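## Task

Move the sample tube marked with an orange cap dot from the tray into the middle hole of one rotor adapter, and the white-dot water blank into the middle hole of the adapter directly across from it; put the tray's remaining tube in the green rack. All tubes must be fully seated, every rotor bucket must end hanging vertically, and no tube may ever touch the floor (that is an immediate fail). The tray's bottles must stay upright in the tray, and the tray must finish resting on the work bench with nothing overhanging its edge. Any number of the robots may be used; at the end they must release everything and back away, none may be toppled or left leaning (also a fail), and nothing may count as placed if only a robot is holding it there.

## Robot and tools

Robots. Two identical Hello Robot Stretch 4 units, r1 and r2, each with one arm: an omni-wheel base, a lift riding up a mast, an arm that telescopes forward, a three-joint wrist (yaw, pitch, roll) and a two-finger gripper. Each carries four cameras: rN_head_camera, rN_head_left_camera, rN_head_right_camera and rN_wrist_camera. The base rim lies within 0.23 m of the base origin; the robot stands about 1.6 m tall.

Frames. Each robot reports in its own frames. The base frame sits on the floor under the base centre: x ahead, y to the left, z up. hand_pose, a point between the open fingertips, is given in this frame and may be slightly wrong. The odometry frame is the base frame as it was when the scene began. Nothing in the state tells you where one robot is relative to the other; use images, lidar_m and wrist_depth_mm for that.

execute_actions. Argument actions is a list holding one action or nothing (empty just returns state and pictures). The action is an object keyed by "r1" and/or "r2"; each robot gets its own entry. Inside a robot entry:
- base: exactly one relative move, measured from where the base last reported itself, in that robot's base frame. translate_m: metres forward (+) or back (-), -2 to 2. strafe_m: metres sideways, left +, -2 to 2. rotate_rad: radians of turn in place, counter-clockwise +, -3.2 to 3.2.
- joints: absolute targets by name, any subset. lift_m 0 to 1.2 m; arm_m 0 to 0.55 m extension; wrist_yaw_rad -1.134 to 4.276 (0 ahead, + to the left, 3.14 tucked back; past 3.4 the arm may obstruct); wrist_pitch_rad -1.117 to 4.259 (0 level, 1.57 pointing down); wrist_roll_rad -1.117 to 4.259 (0 fingers level, + turns clockwise viewed from behind); gripper_m -0.038 to 0.141 m fingertip gap (negative means fingers pressing together). Out-of-range joint targets are clipped and reported; any other bad value or unknown key rejects the whole call.
- pace: "slow", "default", "fast" or "max" (base up to 0.1/0.3/0.4/0.6 m/s and 1/2/3/4 rad/s; slower when the lift is high).
- contact_limits: {"arm_m": value}, 0 (gentlest) to 0.75 (firmest), 0.5 if omitted; how much push the arm motion tolerates before stopping.
- end_of_arm: "enable_torque", sent on its own, revives wrist or gripper motors that shut off.
All motions in one action begin at once. No action runs over 15 s. A robot or joint you omit may still be driving toward an earlier target. cameras: list of camera names, or "all"/null for every one, [] for none.

wait: seconds, 0 to 10; commands nothing new, returns state and images.
zoom_image: camera name plus region [x0, y0, x1, y1] in pixels of that camera's latest full image, origin top-left, no larger than 504 by 504.
finished_scene: scene, the current scene's number. Irreversible; the goal must already hold and keep holding.

Reading results. base_status and joint_status describe how the last action's motions ended: "done" (for the base, wheels turned the commanded amount, slip included), "off_target" (resting short, maybe still pushing), "contact_stop_at_<key>" (hit something; lift, arm or wheels go slack), "limit_stop_at_<name>" (built-in limit, e.g. tilt over 6 degrees or own_body self-collision), "time_out", "torque_fault" (wrist motor went limp; needs enable_torque). on_its_own covers anything not commanded in the call; "held at" there means the target, not the position. lidar_m: 12 distances in metres in 30-degree sectors, first straight ahead, counter-clockwise (4th left, 7th rear, 10th right); "-" means nothing seen or closer than 0.25 m; glass and thin legs may be missed, but the other robot is seen. wrist_depth_mm: 7x7 grid of depths, 100 to 2000 mm, from top-left. base_odometry counts wheel turns; if turned_by_wheels and turned_by_imu differ by over about 0.1 rad, the base likely slipped or struck something. base_tilt gives forward/right lean in degrees with a fixed bias up to about 1.5. motor_effort is percent of maximum, peak in brackets; a firm grip shows as a clear gripper_m effort change, and a held load shifts wrist_pitch_rad effort.

Gripping. Command a gap smaller than the object; squeezing harder pulls it toward the wrist. Gap reading and "done" do not prove a grasp. If fingertips jam on a surface, raise the lift.

Cautions. Never let the two robots press together; once bases touch, even millimetres more is a hard press that fails the run. Same commands give travel differences up to about 3 cm per metre, which matters if both carry one object. Avoid driving or turning with over 1 kg held and arm_m above 0.2, especially at fast paces, and avoid steady high pushes; robots can tip. Rolling the wrist with the gripper pitched up can trigger own_body stops. To unfold at scene start, send lift_m 0.4 with wrist_yaw_rad 0. Loose objects may get nudged occasionally. Don't drop tubes, slam, or shove hard; lower the tubes gently into holes and keep the tray fully on the bench.

Each tool is called after ">>>" by a JSON object that holds its "api" and its "payload", one argument or row to a line.

## Session

>>> {"api": "execute_actions", "payload": {
  "actions": []
}}

Scene clock: 0.00 s.
r1.base_odometry: x=+0.000 y=+0.000 heading=+0.000 (m, m, rad; r1's odometry frame)
r1.turned_by_wheels: +0.000 (rad since the last result)
r1.turned_by_imu: +0.000 (rad since the last result)
r1.base_tilt: forward=-0.1 right=-0.2 (deg)
r1.lidar_m: 0.76 1.37 3.67 1.52 1.29 1.31 1.53 5.07 1.32 0.77 0.66 0.64
r1.base_status: not commanded
r1.joint_positions: lift_m=+0.238 arm_m=-0.002 wrist_yaw_rad=+3.051 wrist_pitch_rad=-0.003 wrist_roll_rad=-0.003 gripper_m=+0.057
r1.joint_status: not commanded
r1.motor_effort: lift_m=+21 arm_m=+0 wrist_yaw_rad=+1 wrist_pitch_rad=-8 wrist_roll_rad=-1 gripper_m=-2 wheel_0=+0 wheel_1=+0 wheel_2=+0 (%)
r1.hand_pose: x=-0.1101 y=+0.1131 z=+0.4175 quat_wxyz=(+0.045, +0.001, -0.001, +0.999) (m; r1's base frame)
r1.wrist_depth_mm: - 140 - - - - - / - 140 - - - - - / - 139 274 - 1661 1756 1182 / 116 140 - - - - - / - - - - - - 1756 / 1618 1661 211 1618 200 1499 1397 / 1118 1078 1078 145 1060 991 1042
r2.base_odometry: x=+0.000 y=+0.000 heading=+0.000 (m, m, rad; r2's odometry frame)
r2.turned_by_wheels: +0.000 (rad since the last result)
r2.turned_by_imu: +0.000 (rad since the last result)
r2.base_tilt: forward=+0.1 right=-0.6 (deg)
r2.lidar_m: 1.12 1.10 1.25 2.04 3.42 3.84 3.64 0.93 0.96 1.62 2.53 1.36
r2.base_status: not commanded
r2.joint_positions: lift_m=+0.190 arm_m=-0.002 wrist_yaw_rad=+3.224 wrist_pitch_rad=+0.004 wrist_roll_rad=+0.012 gripper_m=+0.057
r2.joint_status: not commanded
r2.motor_effort: lift_m=+18 arm_m=+0 wrist_yaw_rad=-1 wrist_pitch_rad=-8 wrist_roll_rad=+0 gripper_m=-3 wheel_0=+0 wheel_1=+0 wheel_2=+0 (%)
r2.hand_pose: x=-0.1261 y=+0.0633 z=+0.3668 quat_wxyz=(-0.041, -0.002, +0.006, +0.999) (m; r2's base frame)
r2.wrist_depth_mm: - - 133 - - - - / - - 125 226 - - - / - 106 135 227 - - - / 146 140 161 - - - - / 204 1618 - - - - - / 205 1118 200 1281 199 1366 1397 / 208 798 878 - 917 866 946
pictures: r1_head_camera, r1_head_left_camera, r1_head_right_camera, r1_wrist_camera, r2_head_camera, r2_head_left_camera, r2_head_right_camera, r2_wrist_camera
Images, in order (width x height): r1_head_camera 420x560, r1_head_left_camera 420x672, r1_head_right_camera 420x672, r1_wrist_camera 616x392, r2_head_camera 420x560, r2_head_left_camera 420x672, r2_head_right_camera 420x672, r2_wrist_camera 616x392.

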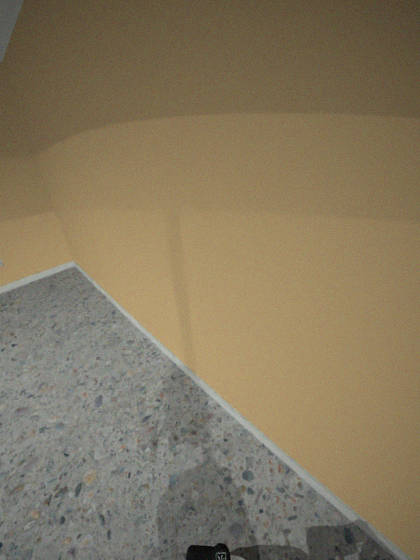

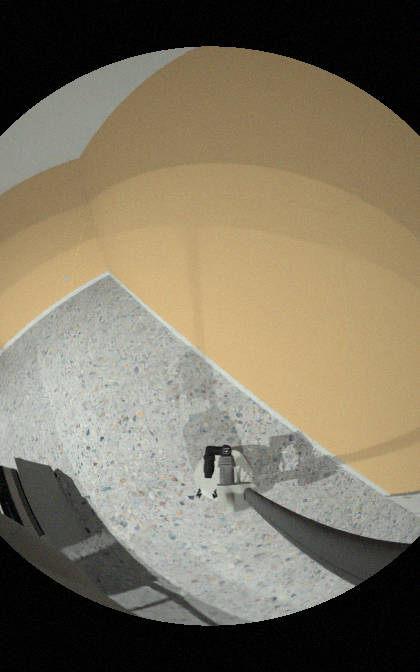

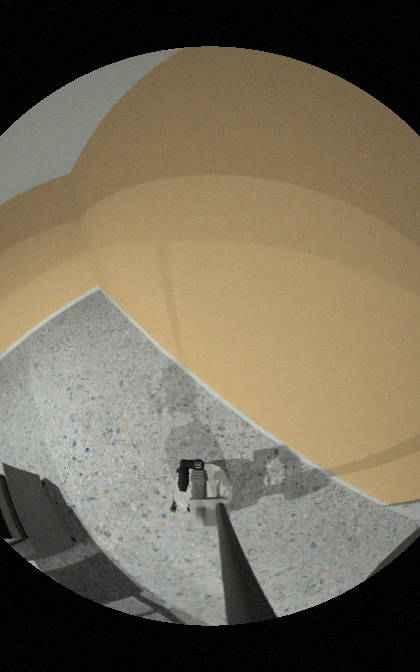

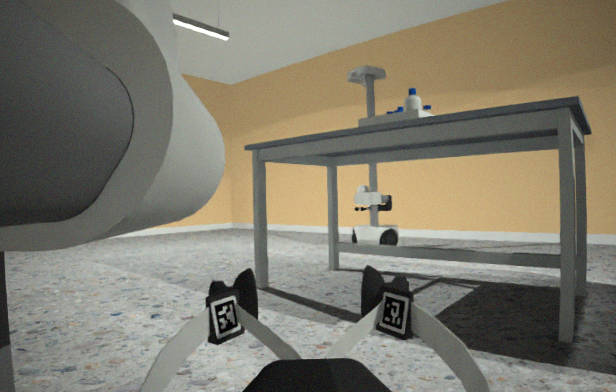

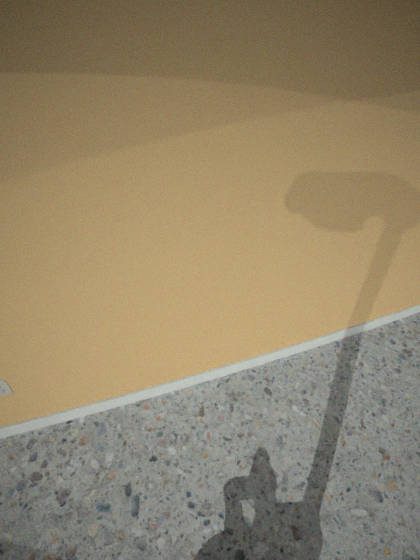

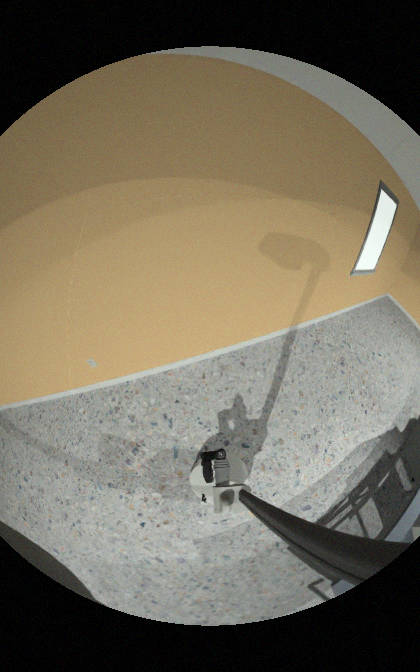

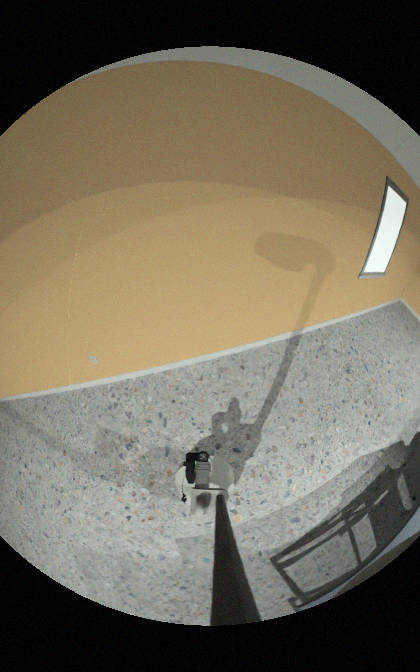

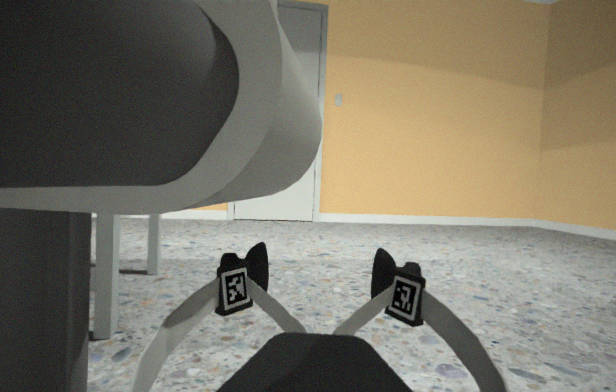

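>>> {"api": "execute_actions", "payload": {
  "actions": [
    {"r1":{"base":{"rotate_rad":2.4},"joints":{"lift_m":1.0,"wrist_yaw_rad":0}},"r2":{"base":{"rotate_rad":-2.1},"joints":{"lift_m":1.0,"wrist_yaw_rad":0}}}
  ],
  "cameras": ["r1_head_camera","r1_head_left_camera","r2_head_camera","r2_head_left_camera"]
}}

Scene clock: 8.23 s.
r1.base_odometry: x=+0.000 y=+0.000 heading=+2.400 (m, m, rad; r1's odometry frame)
r1.turned_by_wheels: +2.400 (rad since the last result)
r1.turned_by_imu: +2.419 (rad since the last result)
r1.base_tilt: forward=-0.2 right=-0.3 (deg)
r1.lidar_m: 1.30 1.39 5.17 2.12 0.89 0.67 0.64 0.70 1.04 3.37 3.90 1.33
r1.base_status: done
r1.joint_positions: lift_m=+1.000 arm_m=-0.002 wrist_yaw_rad=+0.001 wrist_pitch_rad=-0.003 wrist_roll_rad=-0.003 gripper_m=+0.057
r1.joint_status: all done
r1.motor_effort: lift_m=+23(24) arm_m=+0(0) wrist_yaw_rad=-3(9) wrist_pitch_rad=-8(8) wrist_roll_rad=+0(1) gripper_m=-2(4) wheel_0=-1(6) wheel_1=+0(7) wheel_2=+0(8) (%)
r1.hand_pose: x=+0.4578 y=-0.0873 z=+1.1788 quat_wxyz=(+1.000, -0.001, -0.001, +0.000) (m; r1's base frame)
r1.wrist_depth_mm: - - - - - - - / - - - - - - - / - - - - - - - / - - - - 1661 1661 - / - - - - 1708 1661 - / 1576 1397 210 1661 200 1464 - / 1182 1138 1118 145 1182 1078 1078
r2.base_odometry: x=+0.000 y=+0.000 heading=-2.100 (m, m, rad; r2's odometry frame)
r2.turned_by_wheels: -2.100 (rad since the last result)
r2.turned_by_imu: -2.122 (rad since the last result)
r2.base_tilt: forward=+0.2 right=-0.7 (deg)
r2.lidar_m: 0.98 1.59 2.53 1.36 1.12 1.11 1.24 2.04 3.42 3.83 3.65 0.91
r2.base_status: done
r2.joint_positions: lift_m=+1.000 arm_m=-0.002 wrist_yaw_rad=+0.000 wrist_pitch_rad=+0.004 wrist_roll_rad=+0.012 gripper_m=+0.057
r2.joint_status: all done
r2.motor_effort: lift_m=+23(25) arm_m=+0(0) wrist_yaw_rad=-2(6) wrist_pitch_rad=-9(8) wrist_roll_rad=-2(2) gripper_m=-4(3) wheel_0=+1(6) wheel_1=+2(7) wheel_2=+0(6) (%)
r2.hand_pose: x=+0.4571 y=-0.0873 z=+1.1768 quat_wxyz=(+1.000, +0.006, +0.002, +0.000) (m; r2's base frame)
r2.wrist_depth_mm: - - - - - - - / - - - - - - - / - - - - - - - / - - - - - - - / - - - - - - - / - 1863 200 1182 198 - - / - 1863 - - 1008 946 1118
pictures: r1_head_camera, r1_head_left_camera, r2_head_camera, r2_head_left_camera
Images, in order (width x height): r1_head_camera 420x560, r1_head_left_camera 420x672, r2_head_camera 420x560, r2_head_left_camera 420x672.

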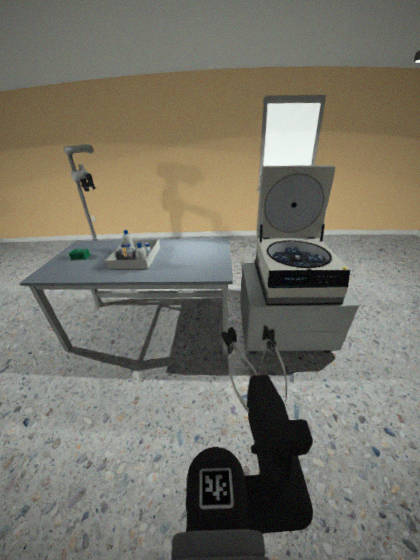

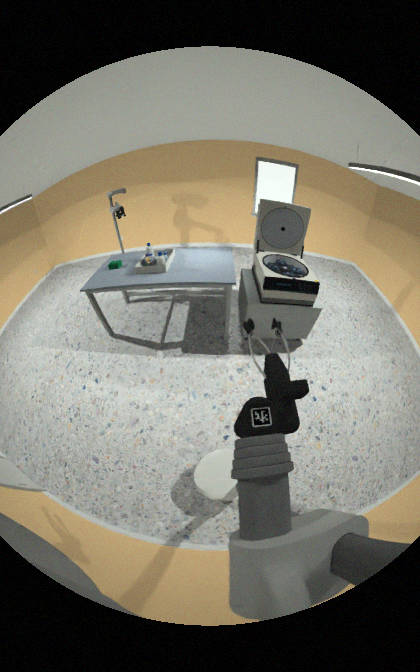

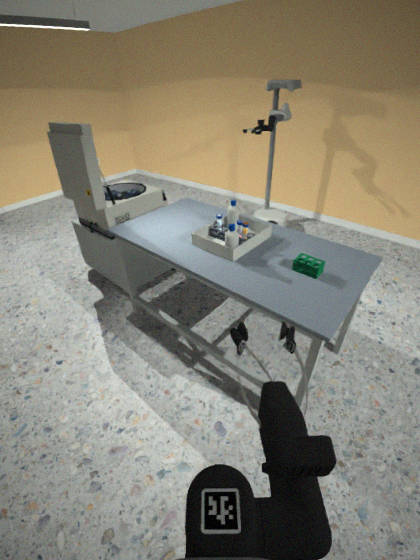

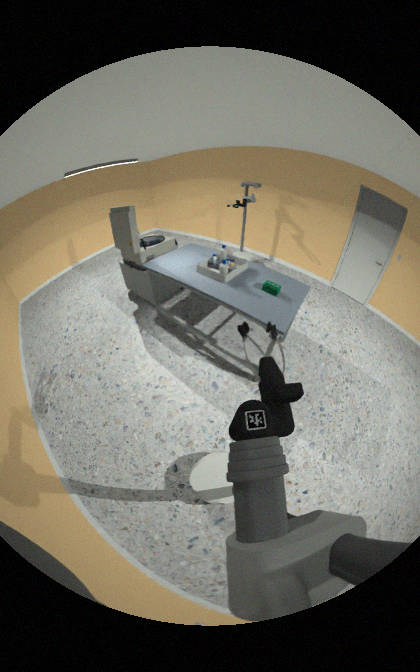

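>>> {"api": "execute_actions", "payload": {
  "actions": [
    {"r1":{"base":{"translate_m":0.9},"joints":{"lift_m":1.15,"wrist_pitch_rad":0.9}}}
  ],
  "cameras": []
}}

>>> {"api": "execute_actions", "payload": {
  "actions": [
    {"r1":{"base":{"strafe_m":0.5}}}
  ],
  "cameras": ["r1_head_camera","r1_wrist_camera"]
}}

Scene clock: 20.67 s.
r1.base_odometry: x=-0.664 y=+0.608 heading=+2.400 (m, m, rad; r1's odometry frame)
r1.turned_by_wheels: +0.000 (rad since the last result)
r1.turned_by_imu: +0.002 (rad since the last result)
r1.base_tilt: forward=-0.2 right=-0.2 (deg)
r1.lidar_m: 0.41 0.46 0.63 4.99 2.09 1.58 1.55 1.66 2.38 3.73 0.57 0.43
r1.base_status: done
r1.joint_positions: lift_m=+1.150 arm_m=-0.002 wrist_yaw_rad=+0.000 wrist_pitch_rad=+0.902 wrist_roll_rad=-0.003 gripper_m=+0.057
r1.joint_status: all done
r1.motor_effort: lift_m=+21(24) arm_m=+0(0) wrist_yaw_rad=-1(0) wrist_pitch_rad=-5(6) wrist_roll_rad=+1(0) gripper_m=-5(4) wheel_0=+0(4) wheel_1=+0(5) wheel_2=+0(9) (%)
r1.hand_pose: x=+0.3483 y=-0.0874 z=+1.1019 quat_wxyz=(+0.900, -0.001, +0.436, +0.001) (m; r1's base frame)
r1.wrist_depth_mm: - - - - - 768 759 / 878 931 917 904 - 831 831 / 768 820 778 798 1863 798 809 / 691 715 699 707 1008 668 699 / 621 627 627 634 917 668 574 / 574 564 210 574 200 654 539 / 1255 1255 1229 145 759 609 609
r2.base_odometry: x=+0.000 y=+0.000 heading=-2.100 (m, m, rad; r2's odometry frame)
r2.turned_by_wheels: +0.000 (rad since the last result)
r2.turned_by_imu: -0.001 (rad since the last result)
r2.base_tilt: forward=+0.2 right=-0.5 (deg)
r2.lidar_m: 0.99 1.61 2.52 1.34 1.12 1.11 1.25 2.06 3.41 3.81 3.65 0.91
r2.base_status: not commanded
r2.joint_positions: lift_m=+1.000 arm_m=-0.002 wrist_yaw_rad=+0.000 wrist_pitch_rad=+0.004 wrist_roll_rad=+0.012 gripper_m=+0.057
r2.joint_status: not commanded
r2.motor_effort: lift_m=+23(23) arm_m=+0(0) wrist_yaw_rad=-3(2) wrist_pitch_rad=-7(9) wrist_roll_rad=-2(2) gripper_m=-3(3) wheel_0=+1(2) wheel_1=+2(1) wheel_2=+0(0) (%)
r2.hand_pose: x=+0.4571 y=-0.0873 z=+1.1768 quat_wxyz=(+1.000, +0.006, +0.002, +0.000) (m; r2's base frame)
r2.wrist_depth_mm: - - - - - - - / - - - - - - - / - - - - - - - / - - - - - - - / - - - - - - - / - 1808 200 1182 198 - - / - 1863 - - 1008 946 1098
pictures: none
No camera images: the call's "cameras" was empty. Leave "cameras" out to get every camera's image.

Scene clock: 23.67 s.
r1.base_odometry: x=-1.001 y=+0.239 heading=+2.400 (m, m, rad; r1's odometry frame)
r1.turned_by_wheels: +0.000 (rad since the last result)
r1.turned_by_imu: +0.001 (rad since the last result)
r1.base_tilt: forward=-0.1 right=-0.2 (deg)
r1.lidar_m: 0.43 0.45 0.68 4.49 2.04 1.56 1.53 1.62 2.34 1.47 0.63 0.45
r1.base_status: done
r1.joint_positions: lift_m=+1.150 arm_m=-0.002 wrist_yaw_rad=+0.000 wrist_pitch_rad=+0.902 wrist_roll_rad=-0.003 gripper_m=+0.057
r1.joint_status: not commanded
r1.motor_effort: lift_m=+21(22) arm_m=+0(0) wrist_yaw_rad=-2(2) wrist_pitch_rad=-6(5) wrist_roll_rad=+1(1) gripper_m=-4(5) wheel_0=+2(4) wheel_1=-2(9) wheel_2=+0(1) (%)
r1.hand_pose: x=+0.3483 y=-0.0874 z=+1.1019 quat_wxyz=(+0.900, -0.001, +0.436, +0.001) (m; r1's base frame)
r1.wrist_depth_mm: - - - - - - - / 946 904 854 891 917 917 - / 788 778 741 768 788 798 820 / 699 676 640 691 699 699 699 / 627 634 621 627 627 621 615 / 591 591 211 569 200 564 564 / 1308 1229 1229 145 1229 891 788
r2.base_odometry: x=+0.000 y=+0.000 heading=-2.100 (m, m, rad; r2's odometry frame)
r2.turned_by_wheels: +0.000 (rad since the last result)
r2.turned_by_imu: +0.000 (rad since the last result)
r2.base_tilt: forward=+0.2 right=-0.7 (deg)
r2.lidar_m: 0.99 1.59 2.55 1.33 1.11 1.11 1.26 2.03 3.40 3.81 3.63 0.92
r2.base_status: not commanded
r2.joint_positions: lift_m=+1.000 arm_m=-0.002 wrist_yaw_rad=+0.000 wrist_pitch_rad=+0.004 wrist_roll_rad=+0.012 gripper_m=+0.057
r2.joint_status: not commanded
r2.motor_effort: lift_m=+23(23) arm_m=+0(0) wrist_yaw_rad=-2(2) wrist_pitch_rad=-7(8) wrist_roll_rad=+1(0) gripper_m=+1(3) wheel_0=+1(1) wheel_1=+2(1) wheel_2=+0(0) (%)
r2.hand_pose: x=+0.4571 y=-0.0873 z=+1.1768 quat_wxyz=(+1.000, +0.006, +0.002, +0.000) (m; r2's base frame)
r2.wrist_depth_mm: - - - - - - - / - - - - - - - / - - - - - - - / - - - - - - - / - - - - - - - / - 1863 200 1182 199 - - / - 1983 - - 1008 960 1098
pictures: r1_head_camera, r1_wrist_camera
Images, in order (width x height): r1_head_camera 420x560, r1_wrist_camera 616x392.

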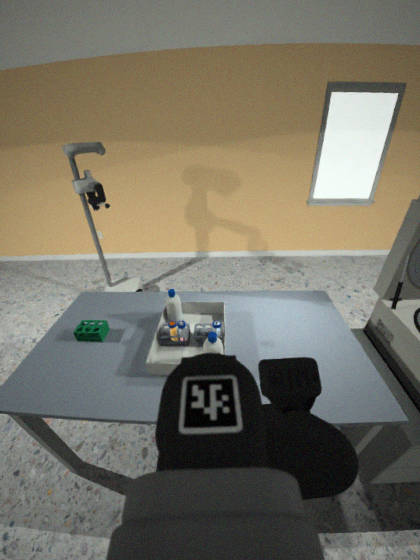

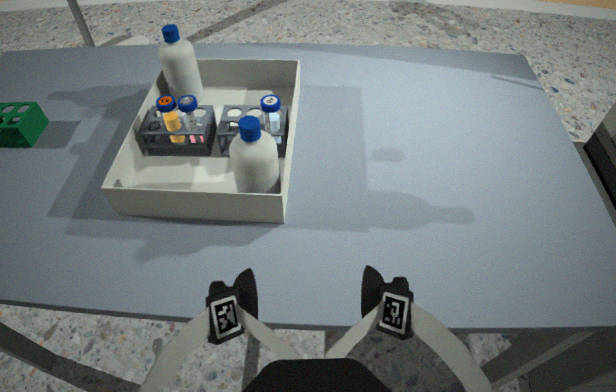

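>>> {"api": "execute_actions", "payload": {
  "actions": [
    {"r1":{"base":{"translate_m":0.15},"joints":{"arm_m":0.42,"wrist_pitch_rad":1.57,"gripper_m":0.08}}}
  ],
  "cameras": []
}}

>>> {"api": "execute_actions", "payload": {
  "actions": [
    {"r1":{"base":{"strafe_m":0.12}}}
  ],
  "cameras": ["r1_head_camera","r1_wrist_camera"]
}}

Scene clock: 31.03 s.
r1.base_odometry: x=-1.112 y=+0.340 heading=+2.400 (m, m, rad; r1's odometry frame)
r1.turned_by_wheels: +0.000 (rad since the last result)
r1.turned_by_imu: +0.001 (rad since the last result)
r1.base_tilt: forward=-0.2 right=-0.2 (deg)
r1.lidar_m: 0.29 0.31 0.46 4.50 2.22 1.69 1.66 1.80 2.57 0.98 0.41 0.30
r1.base_status: done
r1.joint_positions: lift_m=+1.150 arm_m=+0.419 wrist_yaw_rad=+0.000 wrist_pitch_rad=+1.570 wrist_roll_rad=-0.003 gripper_m=+0.080
r1.joint_status: all done
r1.motor_effort: lift_m=+21(21) arm_m=+7(8) wrist_yaw_rad=-2(1) wrist_pitch_rad=+0(4) wrist_roll_rad=-1(1) gripper_m=-1(1) wheel_0=+0(7) wheel_1=+0(5) wheel_2=+2(9) (%)
r1.hand_pose: x=+0.5899 y=-0.0874 z=+1.0397 quat_wxyz=(+0.707, -0.001, +0.707, +0.001) (m; r1's base frame)
r1.wrist_depth_mm: 362 484 488 496 504 504 496 / 452 492 496 504 500 504 508 / 436 488 488 496 504 504 504 / 433 466 439 504 504 504 504 / 488 496 496 500 500 508 500 / 480 496 203 504 200 500 508 / 496 500 496 145 504 496 508
r2.base_odometry: x=+0.000 y=+0.000 heading=-2.100 (m, m, rad; r2's odometry frame)
r2.turned_by_wheels: +0.000 (rad since the last result)
r2.turned_by_imu: -0.001 (rad since the last result)
r2.base_tilt: forward=+0.1 right=-0.6 (deg)
r2.lidar_m: 0.98 1.63 2.51 1.36 1.12 1.11 1.24 2.02 3.40 3.82 3.65 0.92
r2.base_status: not commanded
r2.joint_positions: lift_m=+1.000 arm_m=-0.002 wrist_yaw_rad=+0.000 wrist_pitch_rad=+0.004 wrist_roll_rad=+0.012 gripper_m=+0.057
r2.joint_status: not commanded
r2.motor_effort: lift_m=+23(23) arm_m=+0(0) wrist_yaw_rad=-1(2) wrist_pitch_rad=-9(8) wrist_roll_rad=+1(0) gripper_m=-2(6) wheel_0=+1(1) wheel_1=+2(1) wheel_2=+0(0) (%)
r2.hand_pose: x=+0.4571 y=-0.0873 z=+1.1768 quat_wxyz=(+1.000, +0.006, +0.002, +0.000) (m; r2's base frame)
r2.wrist_depth_mm: - - - - - - - / - - - - - - - / - - - - - - - / - - - - - - - / - - - - - - - / - 1863 200 1182 198 - - / - 1921 - - 1008 946 1118
pictures: none
No camera images: the call's "cameras" was empty. Leave "cameras" out to get every camera's image.

Scene clock: 32.60 s.
r1.base_odometry: x=-1.193 y=+0.252 heading=+2.400 (m, m, rad; r1's odometry frame)
r1.turned_by_wheels: +0.000 (rad since the last result)
r1.turned_by_imu: +0.000 (rad since the last result)
r1.base_tilt: forward=-0.1 right=-0.3 (deg)
r1.lidar_m: 0.29 0.31 0.47 4.37 2.23 1.72 1.67 1.78 2.56 0.99 0.41 0.31
r1.base_status: done
r1.joint_positions: lift_m=+1.150 arm_m=+0.419 wrist_yaw_rad=+0.000 wrist_pitch_rad=+1.570 wrist_roll_rad=-0.003 gripper_m=+0.080
r1.joint_status: not commanded
r1.motor_effort: lift_m=+21(21) arm_m=+7(7) wrist_yaw_rad=-2(0) wrist_pitch_rad=+0(0) wrist_roll_rad=-1(1) gripper_m=-5(3) wheel_0=+1(9) wheel_1=+0(8) wheel_2=+1(3) (%)
r1.hand_pose: x=+0.5899 y=-0.0874 z=+1.0397 quat_wxyz=(+0.707, -0.001, +0.707, +0.001) (m; r1's base frame)
r1.wrist_depth_mm: 496 364 466 492 500 496 500 / 500 492 496 496 500 500 504 / 504 459 492 492 496 504 508 / 500 466 480 469 504 512 500 / 496 500 500 492 504 504 504 / 496 496 202 373 200 500 500 / 500 496 504 145 504 508 500
r2.base_odometry: x=+0.000 y=+0.000 heading=-2.100 (m, m, rad; r2's odometry frame)
r2.turned_by_wheels: +0.000 (rad since the last result)
r2.turned_by_imu: +0.000 (rad since the last result)
r2.base_tilt: forward=+0.1 right=-0.7 (deg)
r2.lidar_m: 0.97 1.61 2.51 1.36 1.12 1.10 1.26 2.02 3.41 3.82 3.64 0.91
r2.base_status: not commanded
r2.joint_positions: lift_m=+1.000 arm_m=-0.002 wrist_yaw_rad=+0.000 wrist_pitch_rad=+0.004 wrist_roll_rad=+0.012 gripper_m=+0.057
r2.joint_status: not commanded
r2.motor_effort: lift_m=+23(23) arm_m=+0(0) wrist_yaw_rad=-1(1) wrist_pitch_rad=-7(9) wrist_roll_rad=+1(2) gripper_m=-1(2) wheel_0=+2(1) wheel_1=+1(1) wheel_2=+0(0) (%)
r2.hand_pose: x=+0.4571 y=-0.0873 z=+1.1768 quat_wxyz=(+1.000, +0.006, +0.002, +0.000) (m; r2's base frame)
r2.wrist_depth_mm: - - - - - - - / - - - - - - - / - - - - 1863 - - / - - - - - - - / - - - - - - - / - 1863 200 1182 199 - - / - 1863 - - 1008 960 1098
pictures: r1_head_camera, r1_wrist_camera
Images, in order (width x height): r1_head_camera 420x560, r1_wrist_camera 616x392.

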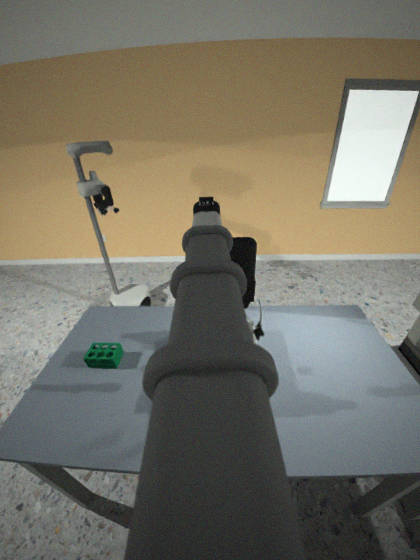

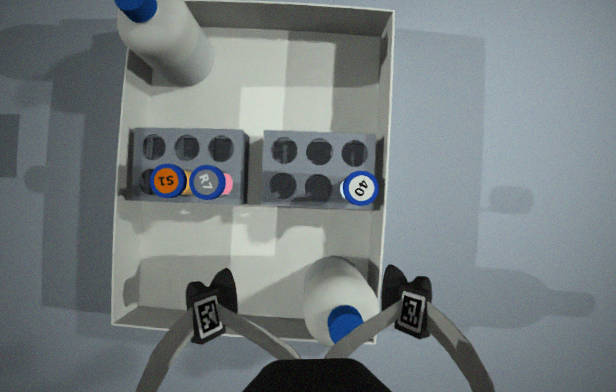

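>>> {"api": "execute_actions", "payload": {
  "actions": [
    {"r1":{"base":{"strafe_m":-0.056},"joints":{"arm_m":0.48,"lift_m":1.06}}}
  ],
  "cameras": ["r1_wrist_camera"]
}}

Scene clock: 42.50 s.
r1.base_odometry: x=-1.155 y=+0.293 heading=+2.400 (m, m, rad; r1's odometry frame)
r1.turned_by_wheels: +0.000 (rad since the last result)
r1.turned_by_imu: +0.001 (rad since the last result)
r1.base_tilt: forward=-0.3 right=-0.2 (deg)
r1.lidar_m: 0.28 0.31 0.47 4.42 2.24 1.71 1.66 1.79 2.56 1.00 0.42 0.31
r1.base_status: done
r1.joint_positions: lift_m=+1.060 arm_m=+0.479 wrist_yaw_rad=+0.000 wrist_pitch_rad=+1.570 wrist_roll_rad=-0.003 gripper_m=+0.080
r1.joint_status: all done
r1.motor_effort: lift_m=+18(20) arm_m=+7(8) wrist_yaw_rad=-1(1) wrist_pitch_rad=+0(2) wrist_roll_rad=-1(1) gripper_m=-1(2) wheel_0=-1(7) wheel_1=+0(8) wheel_2=+2(1) (%)
r1.hand_pose: x=+0.6499 y=-0.0874 z=+0.9499 quat_wxyz=(+0.707, -0.001, +0.707, +0.001) (m; r1's base frame)
r1.wrist_depth_mm: 266 379 389 384 410 413 413 / 286 382 410 407 410 413 410 / 382 407 407 410 415 413 413 / 343 359 394 404 413 413 410 / 347 347 347 351 413 413 413 / 389 410 202 404 200 413 413 / 389 407 407 145 415 415 415
r2.base_odometry: x=+0.000 y=+0.000 heading=-2.100 (m, m, rad; r2's odometry frame)
r2.turned_by_wheels: +0.000 (rad since the last result)
r2.turned_by_imu: +0.000 (rad since the last result)
r2.base_tilt: forward=+0.1 right=-0.6 (deg)
r2.lidar_m: 0.99 1.60 2.53 1.38 1.12 1.10 1.26 2.03 3.42 3.80 3.64 0.91
r2.base_status: not commanded
r2.joint_positions: lift_m=+1.000 arm_m=-0.002 wrist_yaw_rad=+0.000 wrist_pitch_rad=+0.004 wrist_roll_rad=+0.012 gripper_m=+0.057
r2.joint_status: not commanded
r2.motor_effort: lift_m=+23(23) arm_m=+0(0) wrist_yaw_rad=-2(1) wrist_pitch_rad=-9(8) wrist_roll_rad=+0(1) gripper_m=-5(6) wheel_0=+1(1) wheel_1=+1(1) wheel_2=+0(0) (%)
r2.hand_pose: x=+0.4571 y=-0.0873 z=+1.1768 quat_wxyz=(+1.000, +0.006, +0.002, +0.000) (m; r2's base frame)
r2.wrist_depth_mm: - - - - - - - / - - - - - - - / - - - - 1983 - - / - - - - - - - / - - - - - - - / - 1863 200 1160 198 - - / - 1921 - - 1008 946 1118
pictures: r1_wrist_camera
Images, in order (width x height): r1_wrist_camera 616x392.

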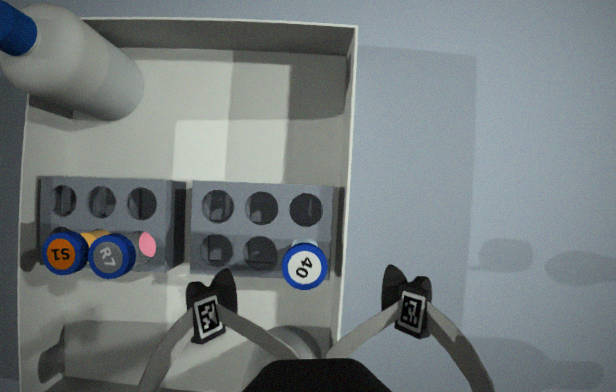

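>>> {"api": "execute_actions", "payload": {
  "actions": [
    {"r1":{"joints":{"lift_m":0.97},"pace":"slow"}}
  ],
  "cameras": ["r1_wrist_camera"]
}}

Scene clock: 50.70 s.
r1.base_odometry: x=-1.155 y=+0.293 heading=+2.400 (m, m, rad; r1's odometry frame)
r1.turned_by_wheels: +0.000 (rad since the last result)
r1.turned_by_imu: +0.001 (rad since the last result)
r1.base_tilt: forward=-0.1 right=-0.1 (deg)
r1.lidar_m: 0.30 0.32 0.47 4.41 2.24 1.72 1.66 1.77 2.56 0.99 0.41 0.30
r1.base_status: not commanded
r1.joint_positions: lift_m=+0.970 arm_m=+0.479 wrist_yaw_rad=+0.000 wrist_pitch_rad=+1.570 wrist_roll_rad=-0.003 gripper_m=+0.080
r1.joint_status: all done
r1.motor_effort: lift_m=+18(18) arm_m=+7(7) wrist_yaw_rad=-1(0) wrist_pitch_rad=-1(0) wrist_roll_rad=-1(0) gripper_m=-2(3) wheel_0=-1(1) wheel_1=+0(1) wheel_2=+1(2) (%)
r1.hand_pose: x=+0.6499 y=-0.0874 z=+0.8599 quat_wxyz=(+0.707, -0.001, +0.707, +0.001) (m; r1's base frame)
r1.wrist_depth_mm: 251 317 317 317 322 324 322 / 286 315 317 317 322 324 324 / 314 315 319 320 322 320 324 / 287 276 314 314 322 324 322 / 256 258 289 259 322 322 322 / 317 319 204 198 200 325 325 / 315 317 319 145 324 325 324
r2.base_odometry: x=+0.000 y=+0.000 heading=-2.100 (m, m, rad; r2's odometry frame)
r2.turned_by_wheels: +0.000 (rad since the last result)
r2.turned_by_imu: +0.000 (rad since the last result)
r2.base_tilt: forward=+0.1 right=-0.7 (deg)
r2.lidar_m: 1.01 1.60 2.52 1.36 1.10 1.10 1.23 2.05 3.43 3.82 3.64 0.91
r2.base_status: not commanded
r2.joint_positions: lift_m=+1.000 arm_m=-0.002 wrist_yaw_rad=+0.000 wrist_pitch_rad=+0.004 wrist_roll_rad=+0.012 gripper_m=+0.057
r2.joint_status: not commanded
r2.motor_effort: lift_m=+23(23) arm_m=+0(0) wrist_yaw_rad=-1(2) wrist_pitch_rad=-9(9) wrist_roll_rad=-1(0) gripper_m=-1(0) wheel_0=+1(1) wheel_1=+1(1) wheel_2=+0(0) (%)
r2.hand_pose: x=+0.4571 y=-0.0873 z=+1.1768 quat_wxyz=(+1.000, +0.006, +0.002, +0.000) (m; r2's base frame)
r2.wrist_depth_mm: - - - - - - - / - - - - - - - / - - - - - - - / - - - - - - - / - - - - - - - / - 1863 200 1182 198 - - / - 1863 - - 1025 946 1118
pictures: r1_wrist_camera
Images, in order (width x height): r1_wrist_camera 616x392.

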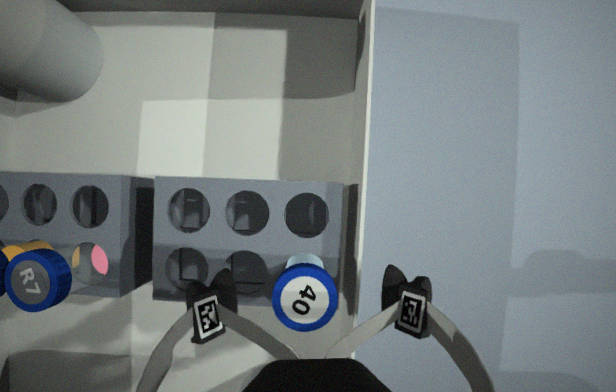

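>>> {"api": "execute_actions", "payload": {
  "actions": [
    {"r1":{"joints":{"gripper_m":0.015}}}
  ],
  "cameras": []
}}

>>> {"api": "execute_actions", "payload": {
  "actions": [
    {"r1":{"joints":{"lift_m":1.2}}}
  ],
  "cameras": ["r1_wrist_camera","r1_head_camera"]
}}

Scene clock: 58.93 s.
r1.base_odometry: x=-1.155 y=+0.293 heading=+2.400 (m, m, rad; r1's odometry frame)
r1.turned_by_wheels: +0.000 (rad since the last result)
r1.turned_by_imu: +0.001 (rad since the last result)
r1.base_tilt: forward=-0.2 right=-0.2 (deg)
r1.lidar_m: 0.29 0.31 0.46 4.42 2.24 1.72 1.67 1.78 2.56 1.03 0.43 0.30
r1.base_status: not commanded
r1.joint_positions: lift_m=+0.970 arm_m=+0.479 wrist_yaw_rad=+0.000 wrist_pitch_rad=+1.570 wrist_roll_rad=-0.003 gripper_m=+0.015
r1.joint_status: all done
r1.motor_effort: lift_m=+18(18) arm_m=+7(7) wrist_yaw_rad=+0(1) wrist_pitch_rad=+0(1) wrist_roll_rad=-1(0) gripper_m=-9(11) wheel_0=-2(1) wheel_1=-1(1) wheel_2=+1(2) (%)
r1.hand_pose: x=+0.6499 y=-0.0874 z=+0.8599 quat_wxyz=(+0.707, -0.001, +0.707, +0.001) (m; r1's base frame)
r1.wrist_depth_mm: 252 315 317 317 320 322 320 / 287 319 317 320 322 322 322 / 315 315 317 319 322 324 325 / 257 274 312 314 322 322 324 / 257 258 286 258 322 324 322 / 319 319 195 192 191 322 320 / 317 317 320 159 322 325 322
r2.base_odometry: x=+0.000 y=+0.000 heading=-2.100 (m, m, rad; r2's odometry frame)
r2.turned_by_wheels: +0.000 (rad since the last result)
r2.turned_by_imu: +0.000 (rad since the last result)
r2.base_tilt: forward=+0.1 right=-0.7 (deg)
r2.lidar_m: 0.99 1.59 2.52 1.37 1.10 1.11 1.27 2.03 3.41 3.80 3.64 0.91
r2.base_status: not commanded
r2.joint_positions: lift_m=+1.000 arm_m=-0.002 wrist_yaw_rad=+0.000 wrist_pitch_rad=+0.004 wrist_roll_rad=+0.012 gripper_m=+0.057
r2.joint_status: not commanded
r2.motor_effort: lift_m=+23(23) arm_m=+0(0) wrist_yaw_rad=-2(2) wrist_pitch_rad=-9(8) wrist_roll_rad=+1(0) gripper_m=-1(2) wheel_0=+1(1) wheel_1=+1(1) wheel_2=+0(0) (%)
r2.hand_pose: x=+0.4571 y=-0.0873 z=+1.1768 quat_wxyz=(+1.000, +0.006, +0.002, +0.000) (m; r2's base frame)
r2.wrist_depth_mm: - - - - - - - / - - - - - - - / - - - - - - - / - - - - - - - / - - - - - - - / - 1863 200 1182 198 - - / - 1983 - - 1008 946 1118
pictures: none
No camera images: the call's "cameras" was empty. Leave "cameras" out to get every camera's image.

Scene clock: 60.97 s.
r1.base_odometry: x=-1.155 y=+0.293 heading=+2.400 (m, m, rad; r1's odometry frame)
r1.turned_by_wheels: +0.000 (rad since the last result)
r1.turned_by_imu: +0.001 (rad since the last result)
r1.base_tilt: forward=-0.1 right=-0.1 (deg)
r1.lidar_m: 0.29 0.31 0.46 4.43 2.23 1.70 1.66 1.79 2.56 0.98 0.41 0.31
r1.base_status: not commanded
r1.joint_positions: lift_m=+1.199 arm_m=+0.479 wrist_yaw_rad=+0.000 wrist_pitch_rad=+1.570 wrist_roll_rad=-0.003 gripper_m=+0.015
r1.joint_status: all done
r1.motor_effort: lift_m=+23(25) arm_m=+7(7) wrist_yaw_rad=-1(1) wrist_pitch_rad=+0(0) wrist_roll_rad=-1(1) gripper_m=-7(11) wheel_0=-1(1) wheel_1=+0(0) wheel_2=+1(2) (%)
r1.hand_pose: x=+0.6499 y=-0.0874 z=+1.0889 quat_wxyz=(+0.707, -0.001, +0.707, +0.001) (m; r1's base frame)
r1.wrist_depth_mm: 544 544 549 549 549 549 549 / 544 407 544 549 554 544 559 / 544 535 549 549 549 554 549 / 549 496 512 544 554 549 554 / 544 508 549 488 549 554 554 / 549 539 196 191 192 554 554 / 549 500 480 159 549 554 549
r2.base_odometry: x=+0.000 y=+0.000 heading=-2.100 (m, m, rad; r2's odometry frame)
r2.turned_by_wheels: +0.000 (rad since the last result)
r2.turned_by_imu: +0.000 (rad since the last result)
r2.base_tilt: forward=+0.2 right=-0.6 (deg)
r2.lidar_m: 0.97 1.61 2.50 1.36 1.12 1.10 1.24 2.03 3.42 3.82 3.64 0.91
r2.base_status: not commanded
r2.joint_positions: lift_m=+1.000 arm_m=-0.002 wrist_yaw_rad=+0.000 wrist_pitch_rad=+0.004 wrist_roll_rad=+0.012 gripper_m=+0.057
r2.joint_status: not commanded
r2.motor_effort: lift_m=+23(23) arm_m=+0(0) wrist_yaw_rad=-2(1) wrist_pitch_rad=-8(8) wrist_roll_rad=+0(1) gripper_m=+1(2) wheel_0=+2(1) wheel_1=+1(1) wheel_2=+0(0) (%)
r2.hand_pose: x=+0.4571 y=-0.0873 z=+1.1768 quat_wxyz=(+1.000, +0.006, +0.002, +0.000) (m; r2's base frame)
r2.wrist_depth_mm: - - - - - - - / - - - - - - - / - - - - - - - / - - - - - - - / - - - - - - - / - 1863 200 1182 198 - - / - 1921 - - 1008 946 1118
pictures: r1_head_camera, r1_wrist_camera
Images, in order (width x height): r1_head_camera 420x560, r1_wrist_camera 616x392.

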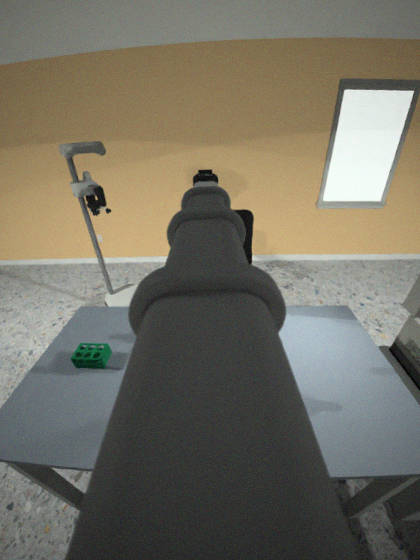

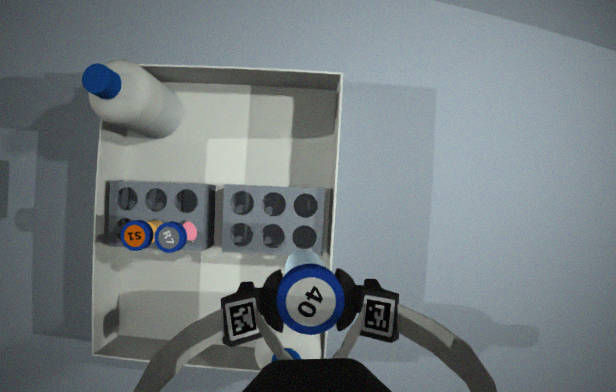

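>>> {"api": "execute_actions", "payload": {
  "actions": [
    {"r1":{"base":{"translate_m":-0.12},"joints":{"arm_m":0.1}}}
  ],
  "cameras": []
}}

>>> {"api": "execute_actions", "payload": {
  "actions": [
    {"r1":{"base":{"strafe_m":-0.95}}}
  ],
  "cameras": ["r1_wrist_camera","r1_head_camera"]
}}

Scene clock: 68.03 s.
r1.base_odometry: x=-1.067 y=+0.212 heading=+2.400 (m, m, rad; r1's odometry frame)
r1.turned_by_wheels: +0.000 (rad since the last result)
r1.turned_by_imu: +0.002 (rad since the last result)
r1.base_tilt: forward=-0.2 right=-0.2 (deg)
r1.lidar_m: 0.41 0.44 0.65 4.44 2.05 1.59 1.55 1.63 2.39 1.40 0.57 0.45
r1.base_status: done
r1.joint_positions: lift_m=+1.199 arm_m=+0.101 wrist_yaw_rad=+0.000 wrist_pitch_rad=+1.570 wrist_roll_rad=-0.003 gripper_m=+0.015
r1.joint_status: all done
r1.motor_effort: lift_m=+23(23) arm_m=-7(9) wrist_yaw_rad=+0(2) wrist_pitch_rad=-1(1) wrist_roll_rad=+0(1) gripper_m=-10(12) wheel_0=+2(4) wheel_1=+1(6) wheel_2=-1(9) (%)
r1.hand_pose: x=+0.2723 y=-0.0874 z=+1.0889 quat_wxyz=(+0.707, -0.001, +0.707, +0.001) (m; r1's base frame)
r1.wrist_depth_mm: 549 554 544 554 549 549 549 / 549 554 544 554 549 549 549 / 1336 1336 1308 1336 1366 544 554 / 1281 1308 1336 1308 1308 1281 1336 / 1308 1281 1308 1138 1308 1308 1336 / 1308 1308 196 191 192 1308 1308 / 1336 1308 1098 159 1336 1308 1281
r2.base_odometry: x=+0.000 y=+0.000 heading=-2.100 (m, m, rad; r2's odometry frame)
r2.turned_by_wheels: +0.000 (rad since the last result)
r2.turned_by_imu: -0.001 (rad since the last result)
r2.base_tilt: forward=+0.1 right=-0.6 (deg)
r2.lidar_m: 0.98 1.61 2.54 1.38 1.12 1.09 1.25 2.03 3.40 3.83 3.64 0.91
r2.base_status: not commanded
r2.joint_positions: lift_m=+1.000 arm_m=-0.002 wrist_yaw_rad=+0.000 wrist_pitch_rad=+0.004 wrist_roll_rad=+0.012 gripper_m=+0.057
r2.joint_status: not commanded
r2.motor_effort: lift_m=+23(23) arm_m=+0(0) wrist_yaw_rad=-1(3) wrist_pitch_rad=-8(9) wrist_roll_rad=+1(1) gripper_m=-6(4) wheel_0=+1(1) wheel_1=+2(2) wheel_2=+0(0) (%)
r2.hand_pose: x=+0.4571 y=-0.0873 z=+1.1768 quat_wxyz=(+1.000, +0.006, +0.002, +0.000) (m; r2's base frame)
r2.wrist_depth_mm: - - - - - - - / - - - - - - - / - - - - - - - / - - - - - - - / - - - - - - - / - 1921 200 1182 198 - - / - 1921 - - 1008 960 1118
pictures: none
No camera images: the call's "cameras" was empty. Leave "cameras" out to get every camera's image.

Scene clock: 72.53 s.
r1.base_odometry: x=-0.425 y=+0.913 heading=+2.400 (m, m, rad; r1's odometry frame)
r1.turned_by_wheels: +0.000 (rad since the last result)
r1.turned_by_imu: +0.001 (rad since the last result)
r1.base_tilt: forward=-0.2 right=-0.1 (deg)
r1.lidar_m: 0.36 0.39 0.56 5.22 2.15 1.67 1.60 1.70 2.47 3.35 0.50 0.28
r1.base_status: done
r1.joint_positions: lift_m=+1.199 arm_m=+0.101 wrist_yaw_rad=+0.000 wrist_pitch_rad=+1.570 wrist_roll_rad=-0.003 gripper_m=+0.015
r1.joint_status: not commanded
r1.motor_effort: lift_m=+23(23) arm_m=-7(7) wrist_yaw_rad=+0(1) wrist_pitch_rad=-3(2) wrist_roll_rad=+0(1) gripper_m=-13(11) wheel_0=+0(7) wheel_1=+0(9) wheel_2=-1(1) (%)
r1.hand_pose: x=+0.2723 y=-0.0874 z=+1.0889 quat_wxyz=(+0.707, -0.001, +0.707, +0.001) (m; r1's base frame)
r1.wrist_depth_mm: 549 1308 759 512 564 569 559 / 544 1308 759 504 539 569 508 / 549 904 759 549 535 525 512 / 1308 1308 1336 1336 1308 1281 1281 / 1308 1281 1255 1098 1308 1281 1308 / 1308 1281 196 191 191 1308 1366 / 1336 1281 1118 159 1366 1308 1281
r2.base_odometry: x=+0.000 y=+0.000 heading=-2.100 (m, m, rad; r2's odometry frame)
r2.turned_by_wheels: +0.000 (rad since the last result)
r2.turned_by_imu: +0.000 (rad since the last result)
r2.base_tilt: forward=+0.3 right=-0.5 (deg)
r2.lidar_m: 0.99 1.61 2.52 1.36 1.11 1.10 1.25 2.03 3.39 3.81 3.62 0.90
r2.base_status: not commanded
r2.joint_positions: lift_m=+1.000 arm_m=-0.002 wrist_yaw_rad=+0.000 wrist_pitch_rad=+0.004 wrist_roll_rad=+0.012 gripper_m=+0.057
r2.joint_status: not commanded
r2.motor_effort: lift_m=+23(23) arm_m=+0(0) wrist_yaw_rad=-1(2) wrist_pitch_rad=-9(8) wrist_roll_rad=+1(1) gripper_m=-2(3) wheel_0=+1(1) wheel_1=+1(1) wheel_2=+0(0) (%)
r2.hand_pose: x=+0.4571 y=-0.0873 z=+1.1768 quat_wxyz=(+1.000, +0.006, +0.002, +0.000) (m; r2's base frame)
r2.wrist_depth_mm: - - - - - - - / - - - - - - - / - - - - - - - / - - - - - - - / - - - - - - - / - 1863 200 1182 199 - - / - 1921 - - 1008 960 1118
pictures: r1_head_camera, r1_wrist_camera
Images, in order (width x height): r1_head_camera 420x560, r1_wrist_camera 616x392.

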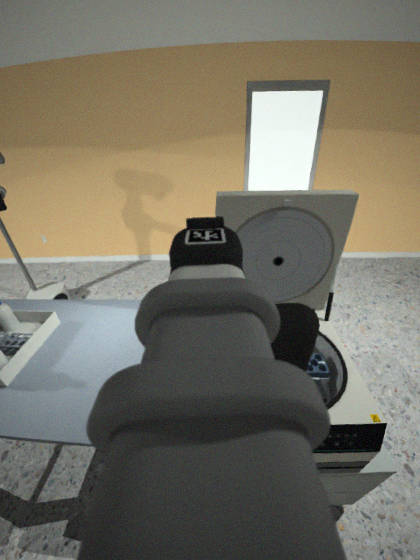

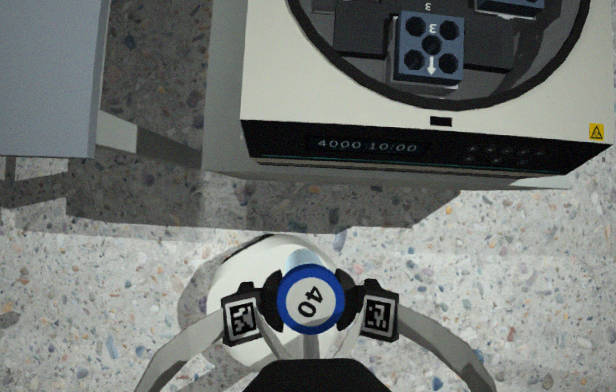

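>>> {"api": "execute_actions", "payload": {
  "actions": [
    {"r1":{"base":{"strafe_m":-0.186},"joints":{"arm_m":0.384}}}
  ],
  "cameras": ["r1_wrist_camera"]
}}

Scene clock: 79.40 s.
r1.base_odometry: x=-0.300 y=+1.050 heading=+2.400 (m, m, rad; r1's odometry frame)
r1.turned_by_wheels: +0.000 (rad since the last result)
r1.turned_by_imu: +0.001 (rad since the last result)
r1.base_tilt: forward=-0.2 right=-0.2 (deg)
r1.lidar_m: 0.34 0.36 0.56 1.84 2.20 1.65 1.61 1.72 2.46 3.16 0.50 0.36
r1.base_status: done
r1.joint_positions: lift_m=+1.199 arm_m=+0.383 wrist_yaw_rad=+0.000 wrist_pitch_rad=+1.570 wrist_roll_rad=-0.003 gripper_m=+0.015
r1.joint_status: all done
r1.motor_effort: lift_m=+23(23) arm_m=+7(8) wrist_yaw_rad=+0(1) wrist_pitch_rad=-1(2) wrist_roll_rad=+0(0) gripper_m=-10(10) wheel_0=-3(8) wheel_1=+0(10) wheel_2=+0(3) (%)
r1.hand_pose: x=+0.5539 y=-0.0874 z=+1.0889 quat_wxyz=(+0.707, -0.001, +0.707, +0.001) (m; r1's base frame)
r1.wrist_depth_mm: 1160 508 544 574 559 508 1281 / 1281 504 569 564 564 508 1308 / 1308 535 574 569 554 559 1308 / 1308 512 564 569 564 539 1336 / 1255 500 569 554 569 512 1336 / 1281 500 196 191 192 512 1308 / 1336 1281 1078 159 1308 1336 1336
r2.base_odometry: x=+0.000 y=+0.000 heading=-2.100 (m, m, rad; r2's odometry frame)
r2.turned_by_wheels: +0.000 (rad since the last result)
r2.turned_by_imu: -0.001 (rad since the last result)
r2.base_tilt: forward=+0.1 right=-0.7 (deg)
r2.lidar_m: 0.97 1.61 2.51 1.35 1.10 1.11 1.25 2.03 3.39 3.82 3.65 0.92
r2.base_status: not commanded
r2.joint_positions: lift_m=+1.000 arm_m=-0.002 wrist_yaw_rad=+0.000 wrist_pitch_rad=+0.004 wrist_roll_rad=+0.012 gripper_m=+0.057
r2.joint_status: not commanded
r2.motor_effort: lift_m=+23(23) arm_m=+0(0) wrist_yaw_rad=-1(3) wrist_pitch_rad=-10(8) wrist_roll_rad=+0(1) gripper_m=-2(4) wheel_0=+1(1) wheel_1=+2(2) wheel_2=+0(0) (%)
r2.hand_pose: x=+0.4571 y=-0.0873 z=+1.1768 quat_wxyz=(+1.000, +0.006, +0.002, +0.000) (m; r2's base frame)
r2.wrist_depth_mm: - - - - - - - / - - - - - - - / - - - - - - - / - - - - - - - / - - - - - - - / - 1863 200 1182 199 - - / - 1863 - - 1008 946 1118
pictures: r1_wrist_camera
Images, in order (width x height): r1_wrist_camera 616x392.

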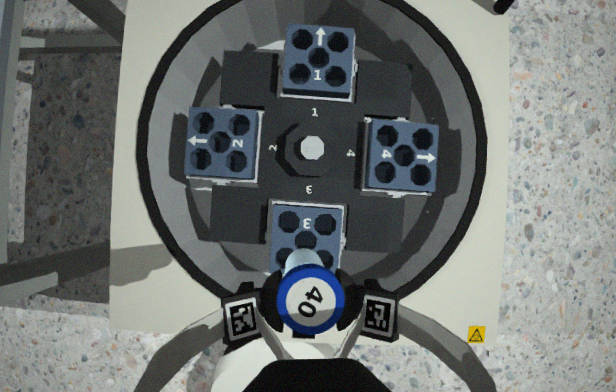

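>>> {"api": "execute_actions", "payload": {
  "actions": [
    {"r1":{"base":{"strafe_m":0.01},"joints":{"arm_m":0.369,"lift_m":1.0}}}
  ],
  "cameras": ["r1_wrist_camera"]
}}

Scene clock: 85.43 s.
r1.base_odometry: x=-0.306 y=+1.043 heading=+2.400 (m, m, rad; r1's odometry frame)
r1.turned_by_wheels: +0.000 (rad since the last result)
r1.turned_by_imu: +0.002 (rad since the last result)
r1.base_tilt: forward=-0.3 right=-0.1 (deg)
r1.lidar_m: 0.34 0.37 0.56 1.85 2.18 1.65 1.62 1.72 2.49 3.19 0.51 0.35
r1.base_status: done
r1.joint_positions: lift_m=+1.000 arm_m=+0.370 wrist_yaw_rad=+0.000 wrist_pitch_rad=+1.570 wrist_roll_rad=-0.003 gripper_m=+0.015
r1.joint_status: all done
r1.motor_effort: lift_m=+18(22) arm_m=-7(8) wrist_yaw_rad=-3(1) wrist_pitch_rad=-1(1) wrist_roll_rad=-1(1) gripper_m=-12(10) wheel_0=+0(6) wheel_1=+1(5) wheel_2=+0(2) (%)
r1.hand_pose: x=+0.5414 y=-0.0874 z=+0.8899 quat_wxyz=(+0.707, -0.001, +0.707, +0.001) (m; r1's base frame)
r1.wrist_depth_mm: 304 366 366 366 370 373 340 / 303 362 366 349 370 364 355 / 303 364 368 368 370 347 359 / 304 399 368 368 370 394 342 / 304 342 366 342 370 370 307 / 306 303 196 191 192 319 309 / 306 307 301 159 309 307 309
r2.base_odometry: x=+0.000 y=+0.000 heading=-2.100 (m, m, rad; r2's odometry frame)
r2.turned_by_wheels: +0.000 (rad since the last result)
r2.turned_by_imu: +0.000 (rad since the last result)
r2.base_tilt: forward=+0.2 right=-0.5 (deg)
r2.lidar_m: 1.00 1.62 2.52 1.37 1.11 1.10 1.25 2.03 3.40 3.84 3.65 0.91
r2.base_status: not commanded
r2.joint_positions: lift_m=+1.000 arm_m=-0.002 wrist_yaw_rad=+0.000 wrist_pitch_rad=+0.004 wrist_roll_rad=+0.012 gripper_m=+0.057
r2.joint_status: not commanded
r2.motor_effort: lift_m=+23(23) arm_m=+0(0) wrist_yaw_rad=-1(3) wrist_pitch_rad=-8(8) wrist_roll_rad=+1(0) gripper_m=-1(3) wheel_0=+1(2) wheel_1=+2(2) wheel_2=+0(0) (%)
r2.hand_pose: x=+0.4571 y=-0.0873 z=+1.1768 quat_wxyz=(+1.000, +0.006, +0.002, +0.000) (m; r2's base frame)
r2.wrist_depth_mm: - - - - - - - / - - - - - - - / - - - - - - - / - - - - - - - / - - - - - - - / - 1808 200 1182 198 - - / - 1863 - - 1008 946 1098
pictures: r1_wrist_camera
Images, in order (width x height): r1_wrist_camera 616x392.

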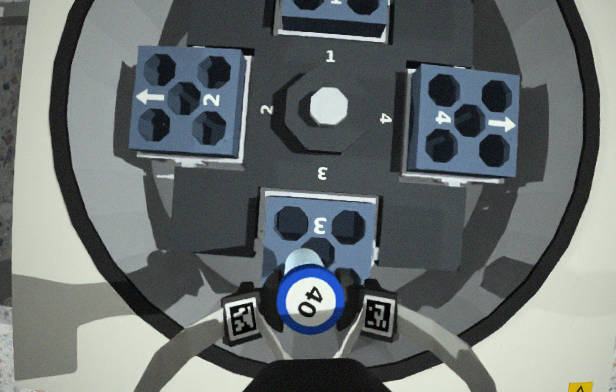

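>>> {"api": "execute_actions", "payload": {
  "actions": [
    {"r1":{"base":{"strafe_m":-0.015},"joints":{"lift_m":0.965},"pace":"slow"}}
  ],
  "cameras": ["r1_wrist_camera"]
}}

Scene clock: 90.57 s.
r1.base_odometry: x=-0.296 y=+1.054 heading=+2.400 (m, m, rad; r1's odometry frame)
r1.turned_by_wheels: +0.000 (rad since the last result)
r1.turned_by_imu: +0.001 (rad since the last result)
r1.base_tilt: forward=-0.1 right=-0.1 (deg)
r1.lidar_m: 0.34 0.38 0.56 1.82 2.20 1.66 1.62 1.71 2.48 3.16 0.49 0.35
r1.base_status: done
r1.joint_positions: lift_m=+0.965 arm_m=+0.370 wrist_yaw_rad=+0.000 wrist_pitch_rad=+1.570 wrist_roll_rad=-0.003 gripper_m=+0.015
r1.joint_status: all done
r1.motor_effort: lift_m=+18(18) arm_m=-7(7) wrist_yaw_rad=-2(1) wrist_pitch_rad=-1(1) wrist_roll_rad=-1(0) gripper_m=-11(11) wheel_0=+1(6) wheel_1=-1(6) wheel_2=-1(1) (%)
r1.hand_pose: x=+0.5414 y=-0.0874 z=+0.8549 quat_wxyz=(+0.707, -0.001, +0.707, +0.001) (m; r1's base frame)
r1.wrist_depth_mm: 300 334 334 334 334 349 319 / 307 315 334 314 332 307 332 / 309 332 336 334 334 306 336 / 294 357 330 334 334 368 320 / 270 332 332 307 334 334 285 / 271 296 196 191 192 301 273 / 271 271 277 159 296 268 274
r2.base_odometry: x=+0.000 y=+0.000 heading=-2.100 (m, m, rad; r2's odometry frame)
r2.turned_by_wheels: +0.000 (rad since the last result)
r2.turned_by_imu: +0.000 (rad since the last result)
r2.base_tilt: forward=+0.2 right=-0.6 (deg)
r2.lidar_m: 1.00 1.61 2.50 1.34 1.12 1.11 1.25 2.01 3.42 3.78 3.64 0.90
r2.base_status: not commanded
r2.joint_positions: lift_m=+1.000 arm_m=-0.002 wrist_yaw_rad=+0.000 wrist_pitch_rad=+0.004 wrist_roll_rad=+0.012 gripper_m=+0.057
r2.joint_status: not commanded
r2.motor_effort: lift_m=+23(23) arm_m=+0(0) wrist_yaw_rad=-3(2) wrist_pitch_rad=-9(9) wrist_roll_rad=+1(1) gripper_m=-3(4) wheel_0=+1(1) wheel_1=+2(2) wheel_2=+0(0) (%)
r2.hand_pose: x=+0.4571 y=-0.0873 z=+1.1768 quat_wxyz=(+1.000, +0.006, +0.002, +0.000) (m; r2's base frame)
r2.wrist_depth_mm: - - - - - - - / - - - - - - - / - - - - - - - / - - - - - - - / - - - - - - - / - 1808 200 1182 198 - - / - 1863 - - 1008 960 1098
pictures: r1_wrist_camera
Images, in order (width x height): r1_wrist_camera 616x392.

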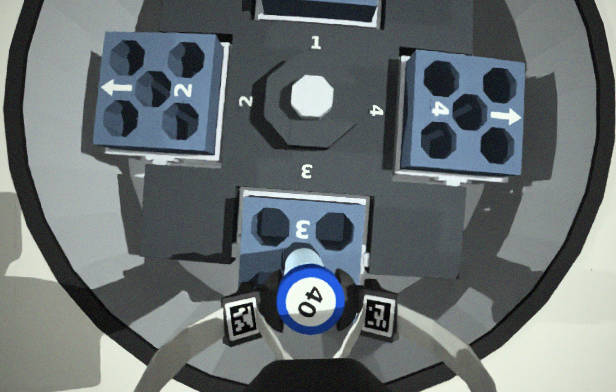

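Aligned. Lower.

>>> {"api": "execute_actions", "payload": {
  "actions": [
    {"r1":{"joints":{"lift_m":0.9},"pace":"slow"}}
  ],
  "cameras": ["r1_wrist_camera"]
}}

Scene clock: 94.13 s.
r1.base_odometry: x=-0.296 y=+1.054 heading=+2.400 (m, m, rad; r1's odometry frame)
r1.turned_by_wheels: +0.000 (rad since the last result)
r1.turned_by_imu: +0.001 (rad since the last result)
r1.base_tilt: forward=-0.1 right=-0.1 (deg)
r1.lidar_m: 0.34 0.38 0.56 1.87 2.19 1.66 1.60 1.72 2.48 3.16 0.49 0.36
r1.base_status: not commanded
r1.joint_positions: lift_m=+0.900 arm_m=+0.370 wrist_yaw_rad=+0.000 wrist_pitch_rad=+1.570 wrist_roll_rad=-0.003 gripper_m=+0.015
r1.joint_status: all done
r1.motor_effort: lift_m=+18(18) arm_m=-7(7) wrist_yaw_rad=-1(1) wrist_pitch_rad=+0(2) wrist_roll_rad=-1(1) gripper_m=-10(10) wheel_0=+1(1) wheel_1=-1(1) wheel_2=-1(1) (%)
r1.hand_pose: x=+0.5414 y=-0.0874 z=+0.7899 quat_wxyz=(+0.707, -0.001, +0.707, +0.001) (m; r1's base frame)
r1.wrist_depth_mm: 254 244 267 248 268 242 - / 255 239 266 249 268 242 243 / 273 270 267 268 268 243 257 / 290 266 267 268 267 270 322 / 262 268 267 241 268 270 285 / 225 296 210 191 191 287 246 / 201 223 273 160 277 223 -
r2.base_odometry: x=+0.000 y=+0.000 heading=-2.100 (m, m, rad; r2's odometry frame)
r2.turned_by_wheels: +0.000 (rad since the last result)
r2.turned_by_imu: +0.000 (rad since the last result)
r2.base_tilt: forward=+0.4 right=-0.7 (deg)
r2.lidar_m: 0.98 1.61 2.53 1.37 1.13 1.09 1.25 2.03 3.42 3.81 3.65 0.88
r2.base_status: not commanded
r2.joint_positions: lift_m=+1.000 arm_m=-0.002 wrist_yaw_rad=+0.000 wrist_pitch_rad=+0.004 wrist_roll_rad=+0.012 gripper_m=+0.057
r2.joint_status: not commanded
r2.motor_effort: lift_m=+23(23) arm_m=+0(0) wrist_yaw_rad=-2(2) wrist_pitch_rad=-9(8) wrist_roll_rad=+2(1) gripper_m=-1(6) wheel_0=+2(1) wheel_1=+1(1) wheel_2=+0(0) (%)
r2.hand_pose: x=+0.4571 y=-0.0873 z=+1.1768 quat_wxyz=(+1.000, +0.006, +0.002, +0.000) (m; r2's base frame)
r2.wrist_depth_mm: - - - - - - - / - - - - - - - / - - - - - - - / - - - - - - - / - - - - - - - / - 1808 200 1160 199 - - / - 1921 - - 1025 946 1118
pictures: r1_wrist_camera
Images, in order (width x height): r1_wrist_camera 616x392.

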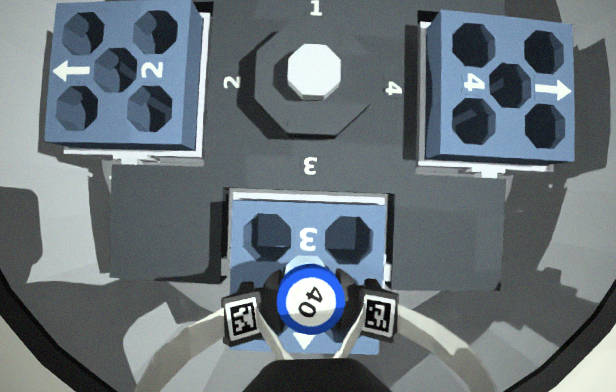

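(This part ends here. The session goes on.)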